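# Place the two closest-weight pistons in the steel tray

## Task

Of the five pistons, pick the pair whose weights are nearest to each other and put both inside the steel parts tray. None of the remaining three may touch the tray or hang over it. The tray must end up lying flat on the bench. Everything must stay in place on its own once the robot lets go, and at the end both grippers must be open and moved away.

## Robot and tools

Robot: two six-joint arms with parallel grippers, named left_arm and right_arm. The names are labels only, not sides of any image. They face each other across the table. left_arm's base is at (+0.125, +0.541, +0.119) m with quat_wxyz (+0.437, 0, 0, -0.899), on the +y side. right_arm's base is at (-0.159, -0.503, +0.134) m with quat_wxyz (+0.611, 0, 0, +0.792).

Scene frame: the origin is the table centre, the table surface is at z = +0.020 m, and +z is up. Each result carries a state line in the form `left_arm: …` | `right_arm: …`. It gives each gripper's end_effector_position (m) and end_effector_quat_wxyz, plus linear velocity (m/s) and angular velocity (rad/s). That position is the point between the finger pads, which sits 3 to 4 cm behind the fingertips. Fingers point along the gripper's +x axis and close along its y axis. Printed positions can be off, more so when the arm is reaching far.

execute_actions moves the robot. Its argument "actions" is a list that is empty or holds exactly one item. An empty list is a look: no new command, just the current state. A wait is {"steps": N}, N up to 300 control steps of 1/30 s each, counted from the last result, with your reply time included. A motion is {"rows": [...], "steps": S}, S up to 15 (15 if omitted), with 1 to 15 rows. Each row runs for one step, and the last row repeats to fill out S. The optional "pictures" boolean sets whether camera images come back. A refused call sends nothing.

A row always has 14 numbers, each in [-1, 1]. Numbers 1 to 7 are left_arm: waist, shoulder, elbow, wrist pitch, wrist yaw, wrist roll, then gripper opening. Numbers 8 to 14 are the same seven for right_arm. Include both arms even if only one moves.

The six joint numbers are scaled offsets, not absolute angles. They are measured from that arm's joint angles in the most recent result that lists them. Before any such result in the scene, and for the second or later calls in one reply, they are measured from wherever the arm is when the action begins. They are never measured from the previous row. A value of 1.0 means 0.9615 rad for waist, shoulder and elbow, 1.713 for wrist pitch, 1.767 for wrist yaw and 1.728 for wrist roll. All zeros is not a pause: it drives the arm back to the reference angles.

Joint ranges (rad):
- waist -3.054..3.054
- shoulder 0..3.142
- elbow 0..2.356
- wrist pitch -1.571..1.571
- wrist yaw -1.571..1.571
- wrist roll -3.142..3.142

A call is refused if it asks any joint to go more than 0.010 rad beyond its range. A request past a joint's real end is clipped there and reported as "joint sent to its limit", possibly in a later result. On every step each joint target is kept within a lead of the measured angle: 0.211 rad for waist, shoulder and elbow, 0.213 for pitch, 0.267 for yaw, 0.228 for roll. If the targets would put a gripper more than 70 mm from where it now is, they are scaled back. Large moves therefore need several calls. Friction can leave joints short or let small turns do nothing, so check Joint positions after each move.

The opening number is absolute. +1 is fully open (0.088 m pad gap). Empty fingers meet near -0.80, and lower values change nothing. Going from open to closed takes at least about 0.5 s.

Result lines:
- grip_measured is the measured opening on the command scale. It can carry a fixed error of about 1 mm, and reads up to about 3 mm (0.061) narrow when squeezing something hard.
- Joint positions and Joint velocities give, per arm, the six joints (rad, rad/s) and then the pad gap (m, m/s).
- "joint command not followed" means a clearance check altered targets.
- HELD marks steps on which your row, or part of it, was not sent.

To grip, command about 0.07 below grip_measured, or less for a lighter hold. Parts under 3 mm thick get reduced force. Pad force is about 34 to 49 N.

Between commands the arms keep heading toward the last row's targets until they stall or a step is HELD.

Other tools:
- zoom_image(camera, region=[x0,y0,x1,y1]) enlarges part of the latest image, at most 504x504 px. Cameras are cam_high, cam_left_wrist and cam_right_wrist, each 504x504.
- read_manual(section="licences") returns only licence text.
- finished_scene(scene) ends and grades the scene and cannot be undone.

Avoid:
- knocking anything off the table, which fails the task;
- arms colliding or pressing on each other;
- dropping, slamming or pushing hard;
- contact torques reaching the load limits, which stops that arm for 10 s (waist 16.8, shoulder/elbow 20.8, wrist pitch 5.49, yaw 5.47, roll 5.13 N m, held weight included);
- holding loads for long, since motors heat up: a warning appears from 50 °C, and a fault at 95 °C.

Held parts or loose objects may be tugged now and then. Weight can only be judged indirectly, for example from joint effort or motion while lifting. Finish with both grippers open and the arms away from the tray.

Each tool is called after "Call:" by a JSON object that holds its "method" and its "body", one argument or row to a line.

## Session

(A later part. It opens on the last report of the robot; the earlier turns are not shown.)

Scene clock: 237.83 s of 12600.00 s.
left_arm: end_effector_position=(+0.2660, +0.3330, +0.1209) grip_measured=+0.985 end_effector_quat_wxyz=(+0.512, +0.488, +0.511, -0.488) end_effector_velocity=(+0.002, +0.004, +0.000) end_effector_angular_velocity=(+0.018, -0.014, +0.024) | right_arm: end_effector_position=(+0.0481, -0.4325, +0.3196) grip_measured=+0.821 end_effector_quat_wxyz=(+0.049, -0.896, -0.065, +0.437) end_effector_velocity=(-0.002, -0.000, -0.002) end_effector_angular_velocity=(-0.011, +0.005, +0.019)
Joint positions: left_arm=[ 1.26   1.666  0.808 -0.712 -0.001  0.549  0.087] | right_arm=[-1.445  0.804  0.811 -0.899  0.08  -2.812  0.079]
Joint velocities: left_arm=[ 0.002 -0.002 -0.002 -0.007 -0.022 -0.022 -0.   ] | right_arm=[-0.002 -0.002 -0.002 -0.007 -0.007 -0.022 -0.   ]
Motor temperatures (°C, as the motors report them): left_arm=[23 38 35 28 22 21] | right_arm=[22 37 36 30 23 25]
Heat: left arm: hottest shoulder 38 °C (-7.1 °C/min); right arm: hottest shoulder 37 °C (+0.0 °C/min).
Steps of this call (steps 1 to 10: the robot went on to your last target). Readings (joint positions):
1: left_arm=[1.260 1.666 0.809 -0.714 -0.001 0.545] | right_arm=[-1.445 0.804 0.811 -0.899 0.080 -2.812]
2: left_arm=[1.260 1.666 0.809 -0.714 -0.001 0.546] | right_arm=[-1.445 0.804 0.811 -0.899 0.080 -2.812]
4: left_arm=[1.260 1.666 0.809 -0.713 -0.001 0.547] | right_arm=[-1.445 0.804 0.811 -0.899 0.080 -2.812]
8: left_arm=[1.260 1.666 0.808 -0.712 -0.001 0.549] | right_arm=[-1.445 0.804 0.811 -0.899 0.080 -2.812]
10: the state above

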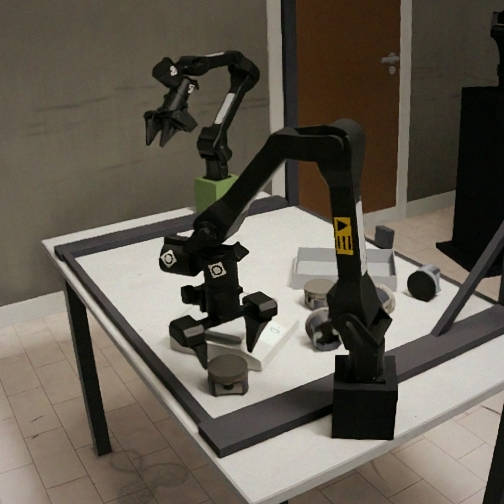

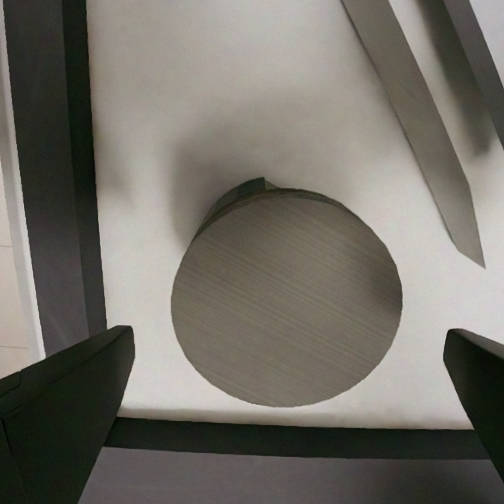

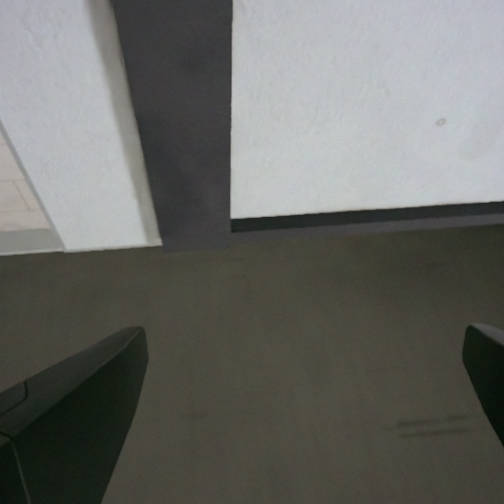

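Call:
{"method": "execute_actions", "body": {
  "actions": [
    {"rows":[[0,0.025,-0.015,0.005,0,0,1,0,0,0,0,0,0,0.82],[0,0.045,-0.024,0.015,0,0,1,0,0,0,0,0,0,0.82],[0,0.065,-0.033,0.03,0,0,1,0,0,0,0,0,0,0.82],[0,0.085,-0.042,0.045,0,0,1,0,0,0,0,0,0,0.82],[0,0.105,-0.05,0.06,0,0,1,0,0,0,0,0,0,0.82],[0,0.125,-0.058,0.075,0,0,1,0,0,0,0,0,0,0.82],[0,0.145,-0.066,0.09,0,0,1,0,0,0,0,0,0,0.82],[0,0.165,-0.073,0.108,0,0,1,0,0,0,0,0,0,0.82],[0,0.165,-0.073,0.124,0,0,1,0,0,0,0,0,0,0.82]],"steps":15}
  ],
  "pictures": false
}}

Call:
{"method": "execute_actions", "body": {
  "actions": [
    {"steps":6}
  ],
  "pictures": false
}}

Call:
{"method": "execute_actions", "body": {
  "actions": [
    {"rows":[[0,0,0,0,0,0,0.75,0,0,0,0,0,0,0.82],[0,0,0,0,0,0,0.75,0,0,0,0,0,0,0.82],[0,0,0,0,0,0,0.72,0,0,0,0,0,0,0.82],[0,0,0,0,0,0,0.68,0,0,0,0,0,0,0.82],[0,0,0,0,0,0,0.65,0,0,0,0,0,0,0.82],[0,0,0,0,0,0,0.62,0,0,0,0,0,0,0.82],[0,0,0,0,0,0,0.59,0,0,0,0,0,0,0.82],[0,0,0,0,0,0,0.56,0,0,0,0,0,0,0.82],[0,0,0,0,0,0,0.53,0,0,0,0,0,0,0.82],[0,0,0,0,0,0,0.5,0,0,0,0,0,0,0.82],[0,0,0,0,0,0,0.47,0,0,0,0,0,0,0.82]],"steps":15}
  ],
  "pictures": false
}}

Scene clock: 247.00 s of 12600.00 s.
left_arm: end_effector_position=(+0.2677, +0.3305, +0.0754) grip_measured=+0.985 end_effector_quat_wxyz=(+0.512, +0.488, +0.511, -0.488) end_effector_velocity=(+0.009, -0.008, +0.001) end_effector_angular_velocity=(-0.034, -0.050, +0.005) | right_arm: end_effector_position=(+0.0481, -0.4325, +0.3196) grip_measured=+0.821 end_effector_quat_wxyz=(+0.049, -0.896, -0.065, +0.437) end_effector_velocity=(-0.001, -0.001, -0.002) end_effector_angular_velocity=(-0.011, +0.005, +0.014)
Joint positions: left_arm=[ 1.26   1.81   0.746 -0.505 -0.001  0.549  0.087] | right_arm=[-1.445  0.804  0.811 -0.899  0.08  -2.812  0.079]
Joint velocities: left_arm=[-0.002 -0.007 -0.002  0.051 -0.022 -0.007 -0.   ] | right_arm=[-0.007 -0.002 -0.002 -0.007 -0.007 -0.022 -0.   ]
Motor temperatures (°C, as the motors report them): left_arm=[23 37 35 28 22 21] | right_arm=[22 37 36 30 23 25]
Heat: left arm: hottest shoulder 37 °C (-7.0 °C/min); right arm: hottest shoulder 37 °C (+0.0 °C/min).
Steps of this call (steps 1 to 15: the robot went on to your last target; steps 16 to 90: nothing new was sent; then 5.67 s passed at rest; steps 91 to 105: all 15 steps of this action). Readings (joint positions):
91: left_arm=[1.260 1.667 0.808 -0.710 -0.001 0.549] | right_arm=[-1.445 0.804 0.811 -0.899 0.080 -2.812]
92: left_arm=[1.260 1.672 0.805 -0.704 -0.001 0.549] | right_arm=[-1.445 0.804 0.811 -0.899 0.080 -2.812]
94: left_arm=[1.260 1.695 0.796 -0.673 -0.001 0.549] | right_arm=[-1.445 0.804 0.811 -0.899 0.080 -2.812]
98: left_arm=[1.260 1.769 0.764 -0.587 -0.001 0.549] | right_arm=[-1.445 0.804 0.811 -0.899 0.080 -2.812]
105: the state above

Scene clock: 247.20 s of 12600.00 s.
left_arm: end_effector_position=(+0.2681, +0.3299, +0.0752) grip_measured=+0.985 end_effector_quat_wxyz=(+0.513, +0.488, +0.510, -0.488) end_effector_velocity=(-0.001, -0.002, +0.000) end_effector_angular_velocity=(-0.010, +0.002, +0.005) | right_arm: end_effector_position=(+0.0481, -0.4325, +0.3196) grip_measured=+0.821 end_effector_quat_wxyz=(+0.049, -0.896, -0.065, +0.437) end_effector_velocity=(-0.002, +0.001, -0.002) end_effector_angular_velocity=(+0.007, +0.010, +0.001)
Joint positions: left_arm=[ 1.26   1.811  0.746 -0.501 -0.001  0.549  0.087] | right_arm=[-1.445  0.804  0.811 -0.899  0.08  -2.812  0.079]
Joint velocities: left_arm=[-0.002 -0.002 -0.002  0.007  0.007 -0.007 -0.   ] | right_arm=[ 0.002 -0.002 -0.002 -0.007 -0.007  0.007 -0.   ]
Motor temperatures (°C, as the motors report them): left_arm=[23 37 35 28 22 21] | right_arm=[22 37 36 30 23 25]
Heat: left arm: hottest shoulder 37 °C (-7.0 °C/min); right arm: hottest shoulder 37 °C (+0.0 °C/min).
Steps of this call (steps 1 to 6: the robot went on to your last target). Readings (joint positions):
1: left_arm=[1.260 1.810 0.746 -0.504 -0.001 0.549] | right_arm=[-1.445 0.804 0.811 -0.899 0.080 -2.812]
2: left_arm=[1.260 1.811 0.746 -0.504 -0.001 0.549] | right_arm=[-1.445 0.804 0.811 -0.899 0.080 -2.812]
4: left_arm=[1.260 1.811 0.746 -0.503 -0.001 0.549] | right_arm=[-1.445 0.804 0.811 -0.899 0.080 -2.812]
6: the state above

Scene clock: 247.70 s of 12600.00 s.
left_arm: end_effector_position=(+0.2678, +0.3301, +0.0752) grip_measured=+0.612 end_effector_quat_wxyz=(+0.512, +0.488, +0.510, -0.489) end_effector_velocity=(+0.000, +0.003, +0.000) end_effector_angular_velocity=(+0.010, -0.002, +0.010) | right_arm: end_effector_position=(+0.0481, -0.4325, +0.3196) grip_measured=+0.821 end_effector_quat_wxyz=(+0.049, -0.896, -0.065, +0.437) end_effector_velocity=(-0.004, -0.000, -0.004) end_effector_angular_velocity=(-0.007, +0.021, +0.013)
Joint positions: left_arm=[ 1.26   1.811  0.746 -0.503  0.001  0.549  0.069] | right_arm=[-1.445  0.804  0.811 -0.899  0.08  -2.812  0.079]
Joint velocities: left_arm=[ 0.002 -0.002 -0.002 -0.007 -0.007 -0.007 -0.   ] | right_arm=[ 0.002 -0.002 -0.002 -0.022 -0.007 -0.007 -0.   ]
Motor temperatures (°C, as the motors report them): left_arm=[23 37 35 28 22 21] | right_arm=[22 37 36 30 23 25]
Heat: left arm: hottest shoulder 37 °C (-7.1 °C/min); right arm: hottest shoulder 37 °C (+0.0 °C/min).
Steps of this call (steps 1 to 15: all 15 steps of this action). Readings (joint positions):
1: left_arm=[1.260 1.811 0.746 -0.501 -0.001 0.549] | right_arm=[-1.445 0.804 0.811 -0.899 0.080 -2.812]
2: left_arm=[1.260 1.811 0.746 -0.501 -0.001 0.549] | right_arm=[-1.445 0.804 0.811 -0.899 0.080 -2.812]
4: left_arm=[1.260 1.811 0.746 -0.501 -0.001 0.549] | right_arm=[-1.445 0.804 0.811 -0.899 0.080 -2.812]
8: left_arm=[1.260 1.811 0.746 -0.502 0.001 0.549] | right_arm=[-1.445 0.804 0.811 -0.899 0.080 -2.812]
15: the state above

Call:
{"method": "execute_actions", "body": {
  "actions": [
    {"rows":[[0,-0.03,0.02,-0.02,0,0,0.52,0,0,0,0,0,0,0.82],[0,-0.06,0.04,-0.045,0,0,0.52,0,0,0,0,0,0,0.82],[0,-0.09,0.06,-0.075,0,0,0.52,0,0,0,0,0,0,0.82],[0,-0.12,0.085,-0.105,0,0,0.52,0,0,0,0,0,0,0.82],[0,-0.15,0.115,-0.135,0,0,0.52,0,0,0,0,0,0,0.82],[0,-0.175,0.15,-0.17,0,0,0.52,0,0,0,0,0,0,0.82],[0,-0.2,0.19,-0.205,0,0,0.52,0,0,0,0,0,0,0.82],[0,-0.22,0.23,-0.24,0,0,0.52,0,0,0,0,0,0,0.82],[0,-0.24,0.27,-0.275,0,0,0.52,0,0,0,0,0,0,0.82],[0,-0.25,0.3,-0.305,0,0,0.52,0,0,0,0,0,0,0.82]],"steps":15}
  ],
  "pictures": false
}}

Call:
{"method": "execute_actions", "body": {
  "actions": [
    {"rows":[[-0.03,0.03,0.04,-0.01,0,0,0.52,0,0,0,0,0,0,0.82],[-0.06,0.06,0.08,-0.015,0,0,0.52,0,0,0,0,0,0,0.82],[-0.1,0.09,0.12,-0.02,0,0,0.52,0,0,0,0,0,0,0.82],[-0.14,0.12,0.16,-0.025,0,0,0.52,0,0,0,0,0,0,0.82],[-0.18,0.16,0.2,-0.03,0,0,0.52,0,0,0,0,0,0,0.82],[-0.22,0.2,0.24,-0.03,0,0,0.52,0,0,0,0,0,0,0.82],[-0.26,0.24,0.28,-0.03,0,0,0.52,0,0,0,0,0,0,0.82],[-0.3,0.28,0.32,-0.03,0,0,0.52,0,0,0,0,0,0,0.82],[-0.34,0.32,0.36,-0.03,0,0,0.52,0,0,0,0,0,0,0.82],[-0.38,0.36,0.4,-0.03,0,0,0.52,0,0,0,0,0,0,0.82],[-0.41,0.4,0.44,-0.03,0,0,0.52,0,0,0,0,0,0,0.82],[-0.43,0.43,0.47,-0.03,0,0,0.52,0,0,0,0,0,0,0.82],[-0.447,0.46,0.49,-0.03,0,0,0.52,0,0,0,0,0,0,0.82]],"steps":15}
  ],
  "pictures": false
}}

Call:
{"method": "execute_actions", "body": {
  "actions": [
    {"steps":15}
  ],
  "pictures": false
}}

Scene clock: 261.97 s of 12600.00 s.
left_arm: end_effector_position=(+0.2742, +0.3206, +0.1924) grip_measured=+0.612 end_effector_quat_wxyz=(+0.519, +0.486, +0.504, -0.490) end_effector_velocity=(-0.027, +0.036, +0.006) end_effector_angular_velocity=(+0.172, +0.125, +0.005) | right_arm: end_effector_position=(+0.0481, -0.4325, +0.3196) grip_measured=+0.821 end_effector_quat_wxyz=(+0.049, -0.896, -0.065, +0.437) end_effector_velocity=(-0.000, +0.003, +0.000) end_effector_angular_velocity=(+0.014, -0.002, +0.017)
Joint positions: left_arm=[ 1.26   1.573  1.028 -1.003  0.001  0.549  0.069] | right_arm=[-1.445  0.804  0.811 -0.899  0.08  -2.812  0.079]
Joint velocities: left_arm=[-0.002 -0.002  0.027 -0.242  0.007 -0.007  0.   ] | right_arm=[-0.002 -0.002 -0.002  0.007 -0.022 -0.007 -0.   ]
Motor temperatures (°C, as the motors report them): left_arm=[23 36 35 28 22 21] | right_arm=[22 36 36 30 23 25]
Heat: left arm: hottest shoulder 36 °C (-7.0 °C/min); right arm: hottest shoulder 36 °C (-1.0 °C/min).
Steps of this call (steps 1 to 15: the robot went on to your last target; steps 16 to 90: nothing new was sent; then 10.77 s passed at rest; steps 91 to 105: all 15 steps of this action). Readings (joint positions):
91: left_arm=[1.260 1.808 0.748 -0.506 0.001 0.549] | right_arm=[-1.445 0.804 0.811 -0.899 0.080 -2.812]
92: left_arm=[1.260 1.803 0.753 -0.525 0.001 0.549] | right_arm=[-1.445 0.804 0.811 -0.899 0.080 -2.812]
94: left_arm=[1.260 1.774 0.772 -0.598 0.001 0.549] | right_arm=[-1.445 0.804 0.811 -0.899 0.080 -2.812]
98: left_arm=[1.260 1.674 0.873 -0.789 0.001 0.549] | right_arm=[-1.445 0.804 0.811 -0.899 0.080 -2.812]
105: the state above

Scene clock: 262.47 s of 12600.00 s.
left_arm: end_effector_position=(+0.1891, +0.1767, +0.1792) grip_measured=+0.612 end_effector_quat_wxyz=(+0.402, +0.581, +0.395, -0.587) end_effector_velocity=(-0.168, -0.095, -0.100) end_effector_angular_velocity=(+0.191, +0.086, -0.465) | right_arm: end_effector_position=(+0.0481, -0.4325, +0.3196) grip_measured=+0.821 end_effector_quat_wxyz=(+0.049, -0.896, -0.065, +0.437) end_effector_velocity=(-0.001, -0.002, -0.001) end_effector_angular_velocity=(-0.004, +0.006, -0.013)
Joint positions: left_arm=[ 0.841  1.976  1.465 -1.047  0.005  0.549  0.069] | right_arm=[-1.445  0.804  0.811 -0.899  0.08  -2.812  0.079]
Joint velocities: left_arm=[-0.471  0.501  0.305 -0.007  0.051 -0.007 -0.   ] | right_arm=[-0.002 -0.002 -0.002 -0.007  0.007  0.007 -0.   ]
Motor temperatures (°C, as the motors report them): left_arm=[23 36 35 28 22 21] | right_arm=[22 36 36 30 23 25]
Heat: left arm: hottest shoulder 36 °C (-7.1 °C/min); right arm: hottest shoulder 36 °C (-1.0 °C/min).
Steps of this call (steps 1 to 15: all 15 steps of this action). Readings (joint positions):
1: left_arm=[1.258 1.575 1.031 -1.013 -0.000 0.549] | right_arm=[-1.445 0.804 0.811 -0.899 0.080 -2.812]
2: left_arm=[1.250 1.586 1.041 -1.024 -0.002 0.549] | right_arm=[-1.445 0.804 0.811 -0.899 0.080 -2.812]
4: left_arm=[1.209 1.626 1.089 -1.034 -0.004 0.549] | right_arm=[-1.445 0.804 0.811 -0.899 0.080 -2.812]
8: left_arm=[1.067 1.748 1.243 -1.045 -0.004 0.549] | right_arm=[-1.445 0.804 0.811 -0.899 0.080 -2.812]
15: the state above

Scene clock: 262.97 s of 12600.00 s.
left_arm: end_effector_position=(+0.1855, +0.1722, +0.1751) grip_measured=+0.612 end_effector_quat_wxyz=(+0.395, +0.586, +0.395, -0.588) end_effector_velocity=(+0.002, +0.003, +0.000) end_effector_angular_velocity=(+0.011, -0.021, -0.010) | right_arm: end_effector_position=(+0.0481, -0.4325, +0.3196) grip_measured=+0.821 end_effector_quat_wxyz=(+0.049, -0.896, -0.065, +0.437) end_effector_velocity=(-0.001, -0.002, -0.001) end_effector_angular_velocity=(-0.012, +0.003, -0.001)
Joint positions: left_arm=[ 0.828  2.003  1.487 -1.053  0.002  0.549  0.069] | right_arm=[-1.445  0.804  0.811 -0.899  0.08  -2.812  0.079]
Joint velocities: left_arm=[-0.002 -0.002 -0.002 -0.007 -0.022  0.007 -0.   ] | right_arm=[-0.002 -0.002 -0.002 -0.007  0.007 -0.007 -0.   ]
Motor temperatures (°C, as the motors report them): left_arm=[23 36 35 28 22 21] | right_arm=[22 36 36 30 23 25]
Heat: left arm: hottest shoulder 36 °C (-7.0 °C/min); right arm: hottest shoulder 36 °C (-1.0 °C/min).
Steps of this call (steps 1 to 15: the robot went on to your last target). Readings (joint positions):
1: left_arm=[0.828 1.989 1.471 -1.048 0.005 0.549] | right_arm=[-1.445 0.804 0.811 -0.899 0.080 -2.812]
2: left_arm=[0.823 1.997 1.474 -1.051 0.005 0.549] | right_arm=[-1.445 0.804 0.811 -0.899 0.080 -2.812]
4: left_arm=[0.823 2.003 1.477 -1.053 0.004 0.549] | right_arm=[-1.445 0.804 0.811 -0.899 0.080 -2.812]
8: left_arm=[0.828 2.003 1.486 -1.053 0.002 0.549] | right_arm=[-1.445 0.804 0.811 -0.899 0.080 -2.812]
15: the state above

Call:
{"method": "execute_actions", "body": {
  "actions": [
    {"rows":[[0,0,-0.025,0.01,0,0,0.52,0,0,0,0,0,0,0.82],[0,0,-0.045,0.02,0,0,0.52,0,0,0,0,0,0,0.82],[0,0,-0.065,0.03,0,0,0.52,0,0,0,0,0,0,0.82],[0,0,-0.085,0.04,0,0,0.52,0,0,0,0,0,0,0.82],[0,0,-0.1,0.05,0,0,0.52,0,0,0,0,0,0,0.82],[0,0,-0.112,0.057,0,0,0.52,0,0,0,0,0,0,0.82],[0,0,-0.122,0.063,0,0,0.52,0,0,0,0,0,0,0.82],[0,0,-0.13,0.067,0,0,0.52,0,0,0,0,0,0,0.82],[0,0,-0.137,0.071,0,0,0.52,0,0,0,0,0,0,0.82],[0,0,-0.143,0.075,0,0,0.52,0,0,0,0,0,0,0.82],[0,0,-0.149,0.078,0,0,0.52,0,0,0,0,0,0,0.82],[0,0,-0.155,0.081,0,0,0.52,0,0,0,0,0,0,0.82],[0,0,-0.161,0.084,0,0,0.52,0,0,0,0,0,0,0.82],[0,0,-0.167,0.086,0,0,0.52,0,0,0,0,0,0,0.82],[0,0,-0.172,0.088,0,0,0.52,0,0,0,0,0,0,0.82]],"steps":15}
  ],
  "pictures": false
}}

Call:
{"method": "execute_actions", "body": {
  "actions": [
    {"steps":10}
  ],
  "pictures": false
}}

Call:
{"method": "execute_actions", "body": {
  "actions": [
    {"rows":[[0,0,0,0,0,0,0.88,0,0,0,0,0,0,0.82]],"steps":10}
  ],
  "pictures": false
}}

Call:
{"method": "execute_actions", "body": {
  "actions": [
    {"steps":60}
  ]
}}

Call:
{"method": "zoom_image", "body": {
  "camera": "cam_high",
  "region": [240,305,305,360]
}}

Scene clock: 273.03 s of 12600.00 s.
left_arm: end_effector_position=(+0.1834, +0.1851, +0.1415) grip_measured=+0.612 end_effector_quat_wxyz=(+0.394, +0.586, +0.396, -0.587) end_effector_velocity=(-0.003, +0.017, -0.025) end_effector_angular_velocity=(+0.018, -0.004, +0.005) | right_arm: end_effector_position=(+0.0481, -0.4325, +0.3196) grip_measured=+0.821 end_effector_quat_wxyz=(+0.049, -0.896, -0.065, +0.437) end_effector_velocity=(-0.000, +0.003, +0.000) end_effector_angular_velocity=(+0.014, -0.002, +0.017)
Joint positions: left_arm=[ 0.828  2.003  1.345 -0.916  0.002  0.549  0.069] | right_arm=[-1.445  0.804  0.811 -0.899  0.08  -2.812  0.079]
Joint velocities: left_arm=[-0.002 -0.007 -0.12   0.095 -0.007 -0.007 -0.   ] | right_arm=[-0.002 -0.002 -0.002  0.007 -0.022 -0.007 -0.   ]
Motor temperatures (°C, as the motors report them): left_arm=[23 36 36 27 22 21] | right_arm=[22 36 36 30 23 25]
Heat: left arm: hottest shoulder 36 °C (-6.1 °C/min); right arm: hottest shoulder 36 °C (-1.0 °C/min).
Steps of this call (steps 1 to 15: the robot went on to your last target; steps 16 to 90: nothing new was sent; then 6.57 s passed at rest; steps 91 to 105: all 15 steps of this action). Readings (joint positions):
91: left_arm=[0.828 2.003 1.486 -1.052 0.002 0.549] | right_arm=[-1.445 0.804 0.811 -0.899 0.080 -2.812]
92: left_arm=[0.828 2.003 1.479 -1.042 0.002 0.549] | right_arm=[-1.445 0.804 0.811 -0.899 0.080 -2.812]
94: left_arm=[0.828 2.003 1.455 -1.015 0.002 0.549] | right_arm=[-1.445 0.804 0.811 -0.899 0.080 -2.812]
98: left_arm=[0.828 2.003 1.392 -0.967 0.002 0.549] | right_arm=[-1.445 0.804 0.811 -0.899 0.080 -2.812]
105: the state above

Scene clock: 273.37 s of 12600.00 s.
left_arm: end_effector_position=(+0.1834, +0.1855, +0.1405) grip_measured=+0.612 end_effector_quat_wxyz=(+0.395, +0.586, +0.395, -0.587) end_effector_velocity=(+0.000, -0.001, +0.000) end_effector_angular_velocity=(-0.006, -0.008, +0.005) | right_arm: end_effector_position=(+0.0481, -0.4325, +0.3196) grip_measured=+0.821 end_effector_quat_wxyz=(+0.049, -0.896, -0.065, +0.437) end_effector_velocity=(-0.001, -0.001, -0.002) end_effector_angular_velocity=(-0.002, +0.008, +0.003)
Joint positions: left_arm=[ 0.828  2.001  1.338 -0.908  0.002  0.549  0.069] | right_arm=[-1.445  0.804  0.811 -0.899  0.08  -2.812  0.079]
Joint velocities: left_arm=[-0.002 -0.002 -0.002  0.007 -0.007 -0.007 -0.   ] | right_arm=[-0.007 -0.002 -0.002 -0.007 -0.007 -0.007 -0.   ]
Motor temperatures (°C, as the motors report them): left_arm=[23 36 36 27 22 21] | right_arm=[22 36 36 30 23 25]
Heat: left arm: hottest shoulder 36 °C (-6.0 °C/min); right arm: hottest shoulder 36 °C (-1.0 °C/min).
Steps of this call (steps 1 to 10: the robot went on to your last target). Readings (joint positions):
1: left_arm=[0.828 2.003 1.343 -0.913 0.002 0.549] | right_arm=[-1.445 0.804 0.811 -0.899 0.080 -2.812]
2: left_arm=[0.828 2.003 1.342 -0.912 0.002 0.549] | right_arm=[-1.445 0.804 0.811 -0.899 0.080 -2.812]
4: left_arm=[0.828 2.002 1.340 -0.910 0.002 0.549] | right_arm=[-1.445 0.804 0.811 -0.899 0.080 -2.812]
8: left_arm=[0.828 2.001 1.338 -0.908 0.002 0.549] | right_arm=[-1.445 0.804 0.811 -0.899 0.080 -2.812]
10: the state above

Scene clock: 273.70 s of 12600.00 s.
left_arm: end_effector_position=(+0.1834, +0.1852, +0.1406) grip_measured=+0.870 end_effector_quat_wxyz=(+0.395, +0.586, +0.395, -0.587) end_effector_velocity=(+0.000, -0.001, +0.000) end_effector_angular_velocity=(-0.006, -0.008, +0.005) | right_arm: end_effector_position=(+0.0481, -0.4325, +0.3196) grip_measured=+0.821 end_effector_quat_wxyz=(+0.049, -0.896, -0.065, +0.437) end_effector_velocity=(-0.002, -0.000, -0.002) end_effector_angular_velocity=(-0.002, +0.008, +0.008)
Joint positions: left_arm=[ 0.828  2.001  1.338 -0.906  0.002  0.549  0.082] | right_arm=[-1.445  0.804  0.811 -0.899  0.08  -2.812  0.079]
Joint velocities: left_arm=[-0.002 -0.002 -0.002  0.007 -0.007 -0.007  0.004] | right_arm=[-0.002 -0.002 -0.002 -0.007 -0.007 -0.007 -0.   ]
Motor temperatures (°C, as the motors report them): left_arm=[23 36 36 27 22 21] | right_arm=[22 36 36 30 23 25]
Heat: left arm: hottest shoulder 36 °C (-5.1 °C/min); right arm: hottest shoulder 36 °C (-1.0 °C/min).
Steps of this call (steps 1 to 10: all 10 steps of this action). Readings (joint positions):
1: left_arm=[0.828 2.001 1.338 -0.907 0.002 0.549] | right_arm=[-1.445 0.804 0.811 -0.899 0.080 -2.812]
2: left_arm=[0.828 2.001 1.338 -0.906 0.002 0.549] | right_arm=[-1.445 0.804 0.811 -0.899 0.080 -2.812]
4: left_arm=[0.828 2.001 1.338 -0.906 0.002 0.549] | right_arm=[-1.445 0.804 0.811 -0.899 0.080 -2.812]
8: left_arm=[0.828 2.001 1.338 -0.906 0.002 0.549] | right_arm=[-1.445 0.804 0.811 -0.899 0.080 -2.812]
10: the state above

Scene clock: 275.70 s of 12600.00 s.
left_arm: end_effector_position=(+0.1834, +0.1852, +0.1406) grip_measured=+0.877 end_effector_quat_wxyz=(+0.395, +0.586, +0.395, -0.587) end_effector_velocity=(+0.003, +0.006, -0.001) end_effector_angular_velocity=(+0.030, -0.017, +0.010) | right_arm: end_effector_position=(+0.0481, -0.4325, +0.3196) grip_measured=+0.821 end_effector_quat_wxyz=(+0.049, -0.896, -0.065, +0.437) end_effector_velocity=(+0.001, +0.001, +0.000) end_effector_angular_velocity=(+0.004, -0.006, +0.008)
Joint positions: left_arm=[ 0.828  2.001  1.338 -0.906  0.002  0.549  0.082] | right_arm=[-1.445  0.804  0.811 -0.899  0.08  -2.812  0.079]
Joint velocities: left_arm=[ 0.002  0.002 -0.002 -0.022 -0.022 -0.007 -0.   ] | right_arm=[-0.002 -0.002 -0.002  0.007 -0.007 -0.007 -0.   ]
Motor temperatures (°C, as the motors report them): left_arm=[23 37 36 27 22 21] | right_arm=[22 36 36 30 23 25]
Heat: left arm: hottest shoulder 37 °C (-4.1 °C/min); right arm: hottest shoulder 36 °C (-1.0 °C/min).
Steps of this call (steps 1 to 15: the robot went on to your last target; steps 16 to 60: nothing new was sent). Readings (joint positions):
1: left_arm=[0.828 2.001 1.338 -0.906 0.002 0.549] | right_arm=[-1.445 0.804 0.811 -0.899 0.080 -2.812]
2: left_arm=[0.828 2.001 1.338 -0.906 0.002 0.549] | right_arm=[-1.445 0.804 0.811 -0.899 0.080 -2.812]
4: left_arm=[0.828 2.001 1.338 -0.906 0.002 0.549] | right_arm=[-1.445 0.804 0.811 -0.899 0.080 -2.812]
8: left_arm=[0.828 2.001 1.338 -0.906 0.002 0.549] | right_arm=[-1.445 0.804 0.811 -0.899 0.080 -2.812]
60: the state above
All arms were judged still, so your last target was given up. Only a new action makes them travel on or press farther. Fingers that are still opening or closing keep moving.

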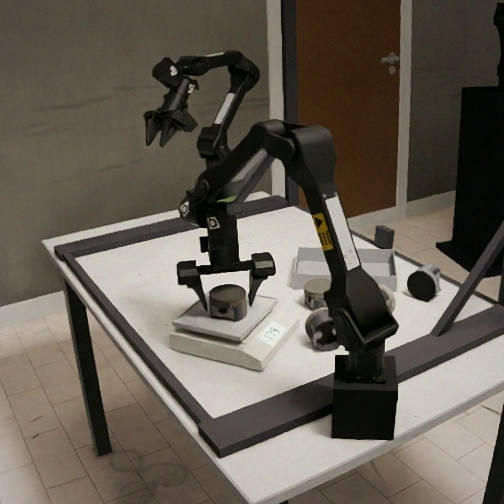

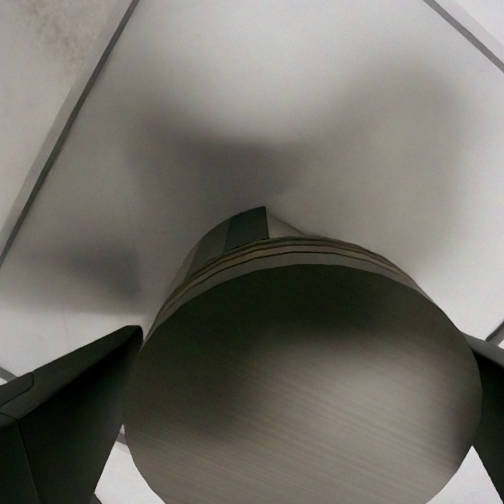

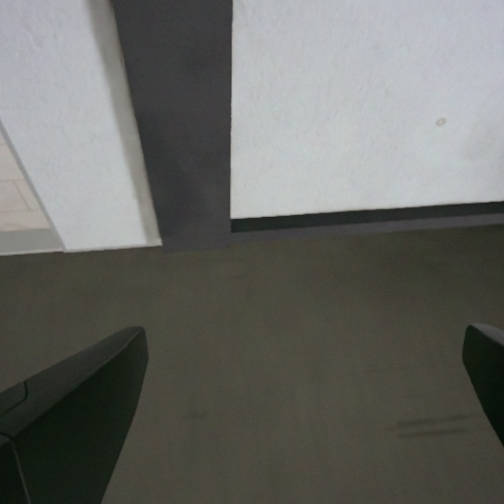

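Region (240, 305, 305, 360) of cam_high's 504x504 image, scaled by 7.754, with more detail than that image has; it fills the top 426 rows of this view, and the rest is white.

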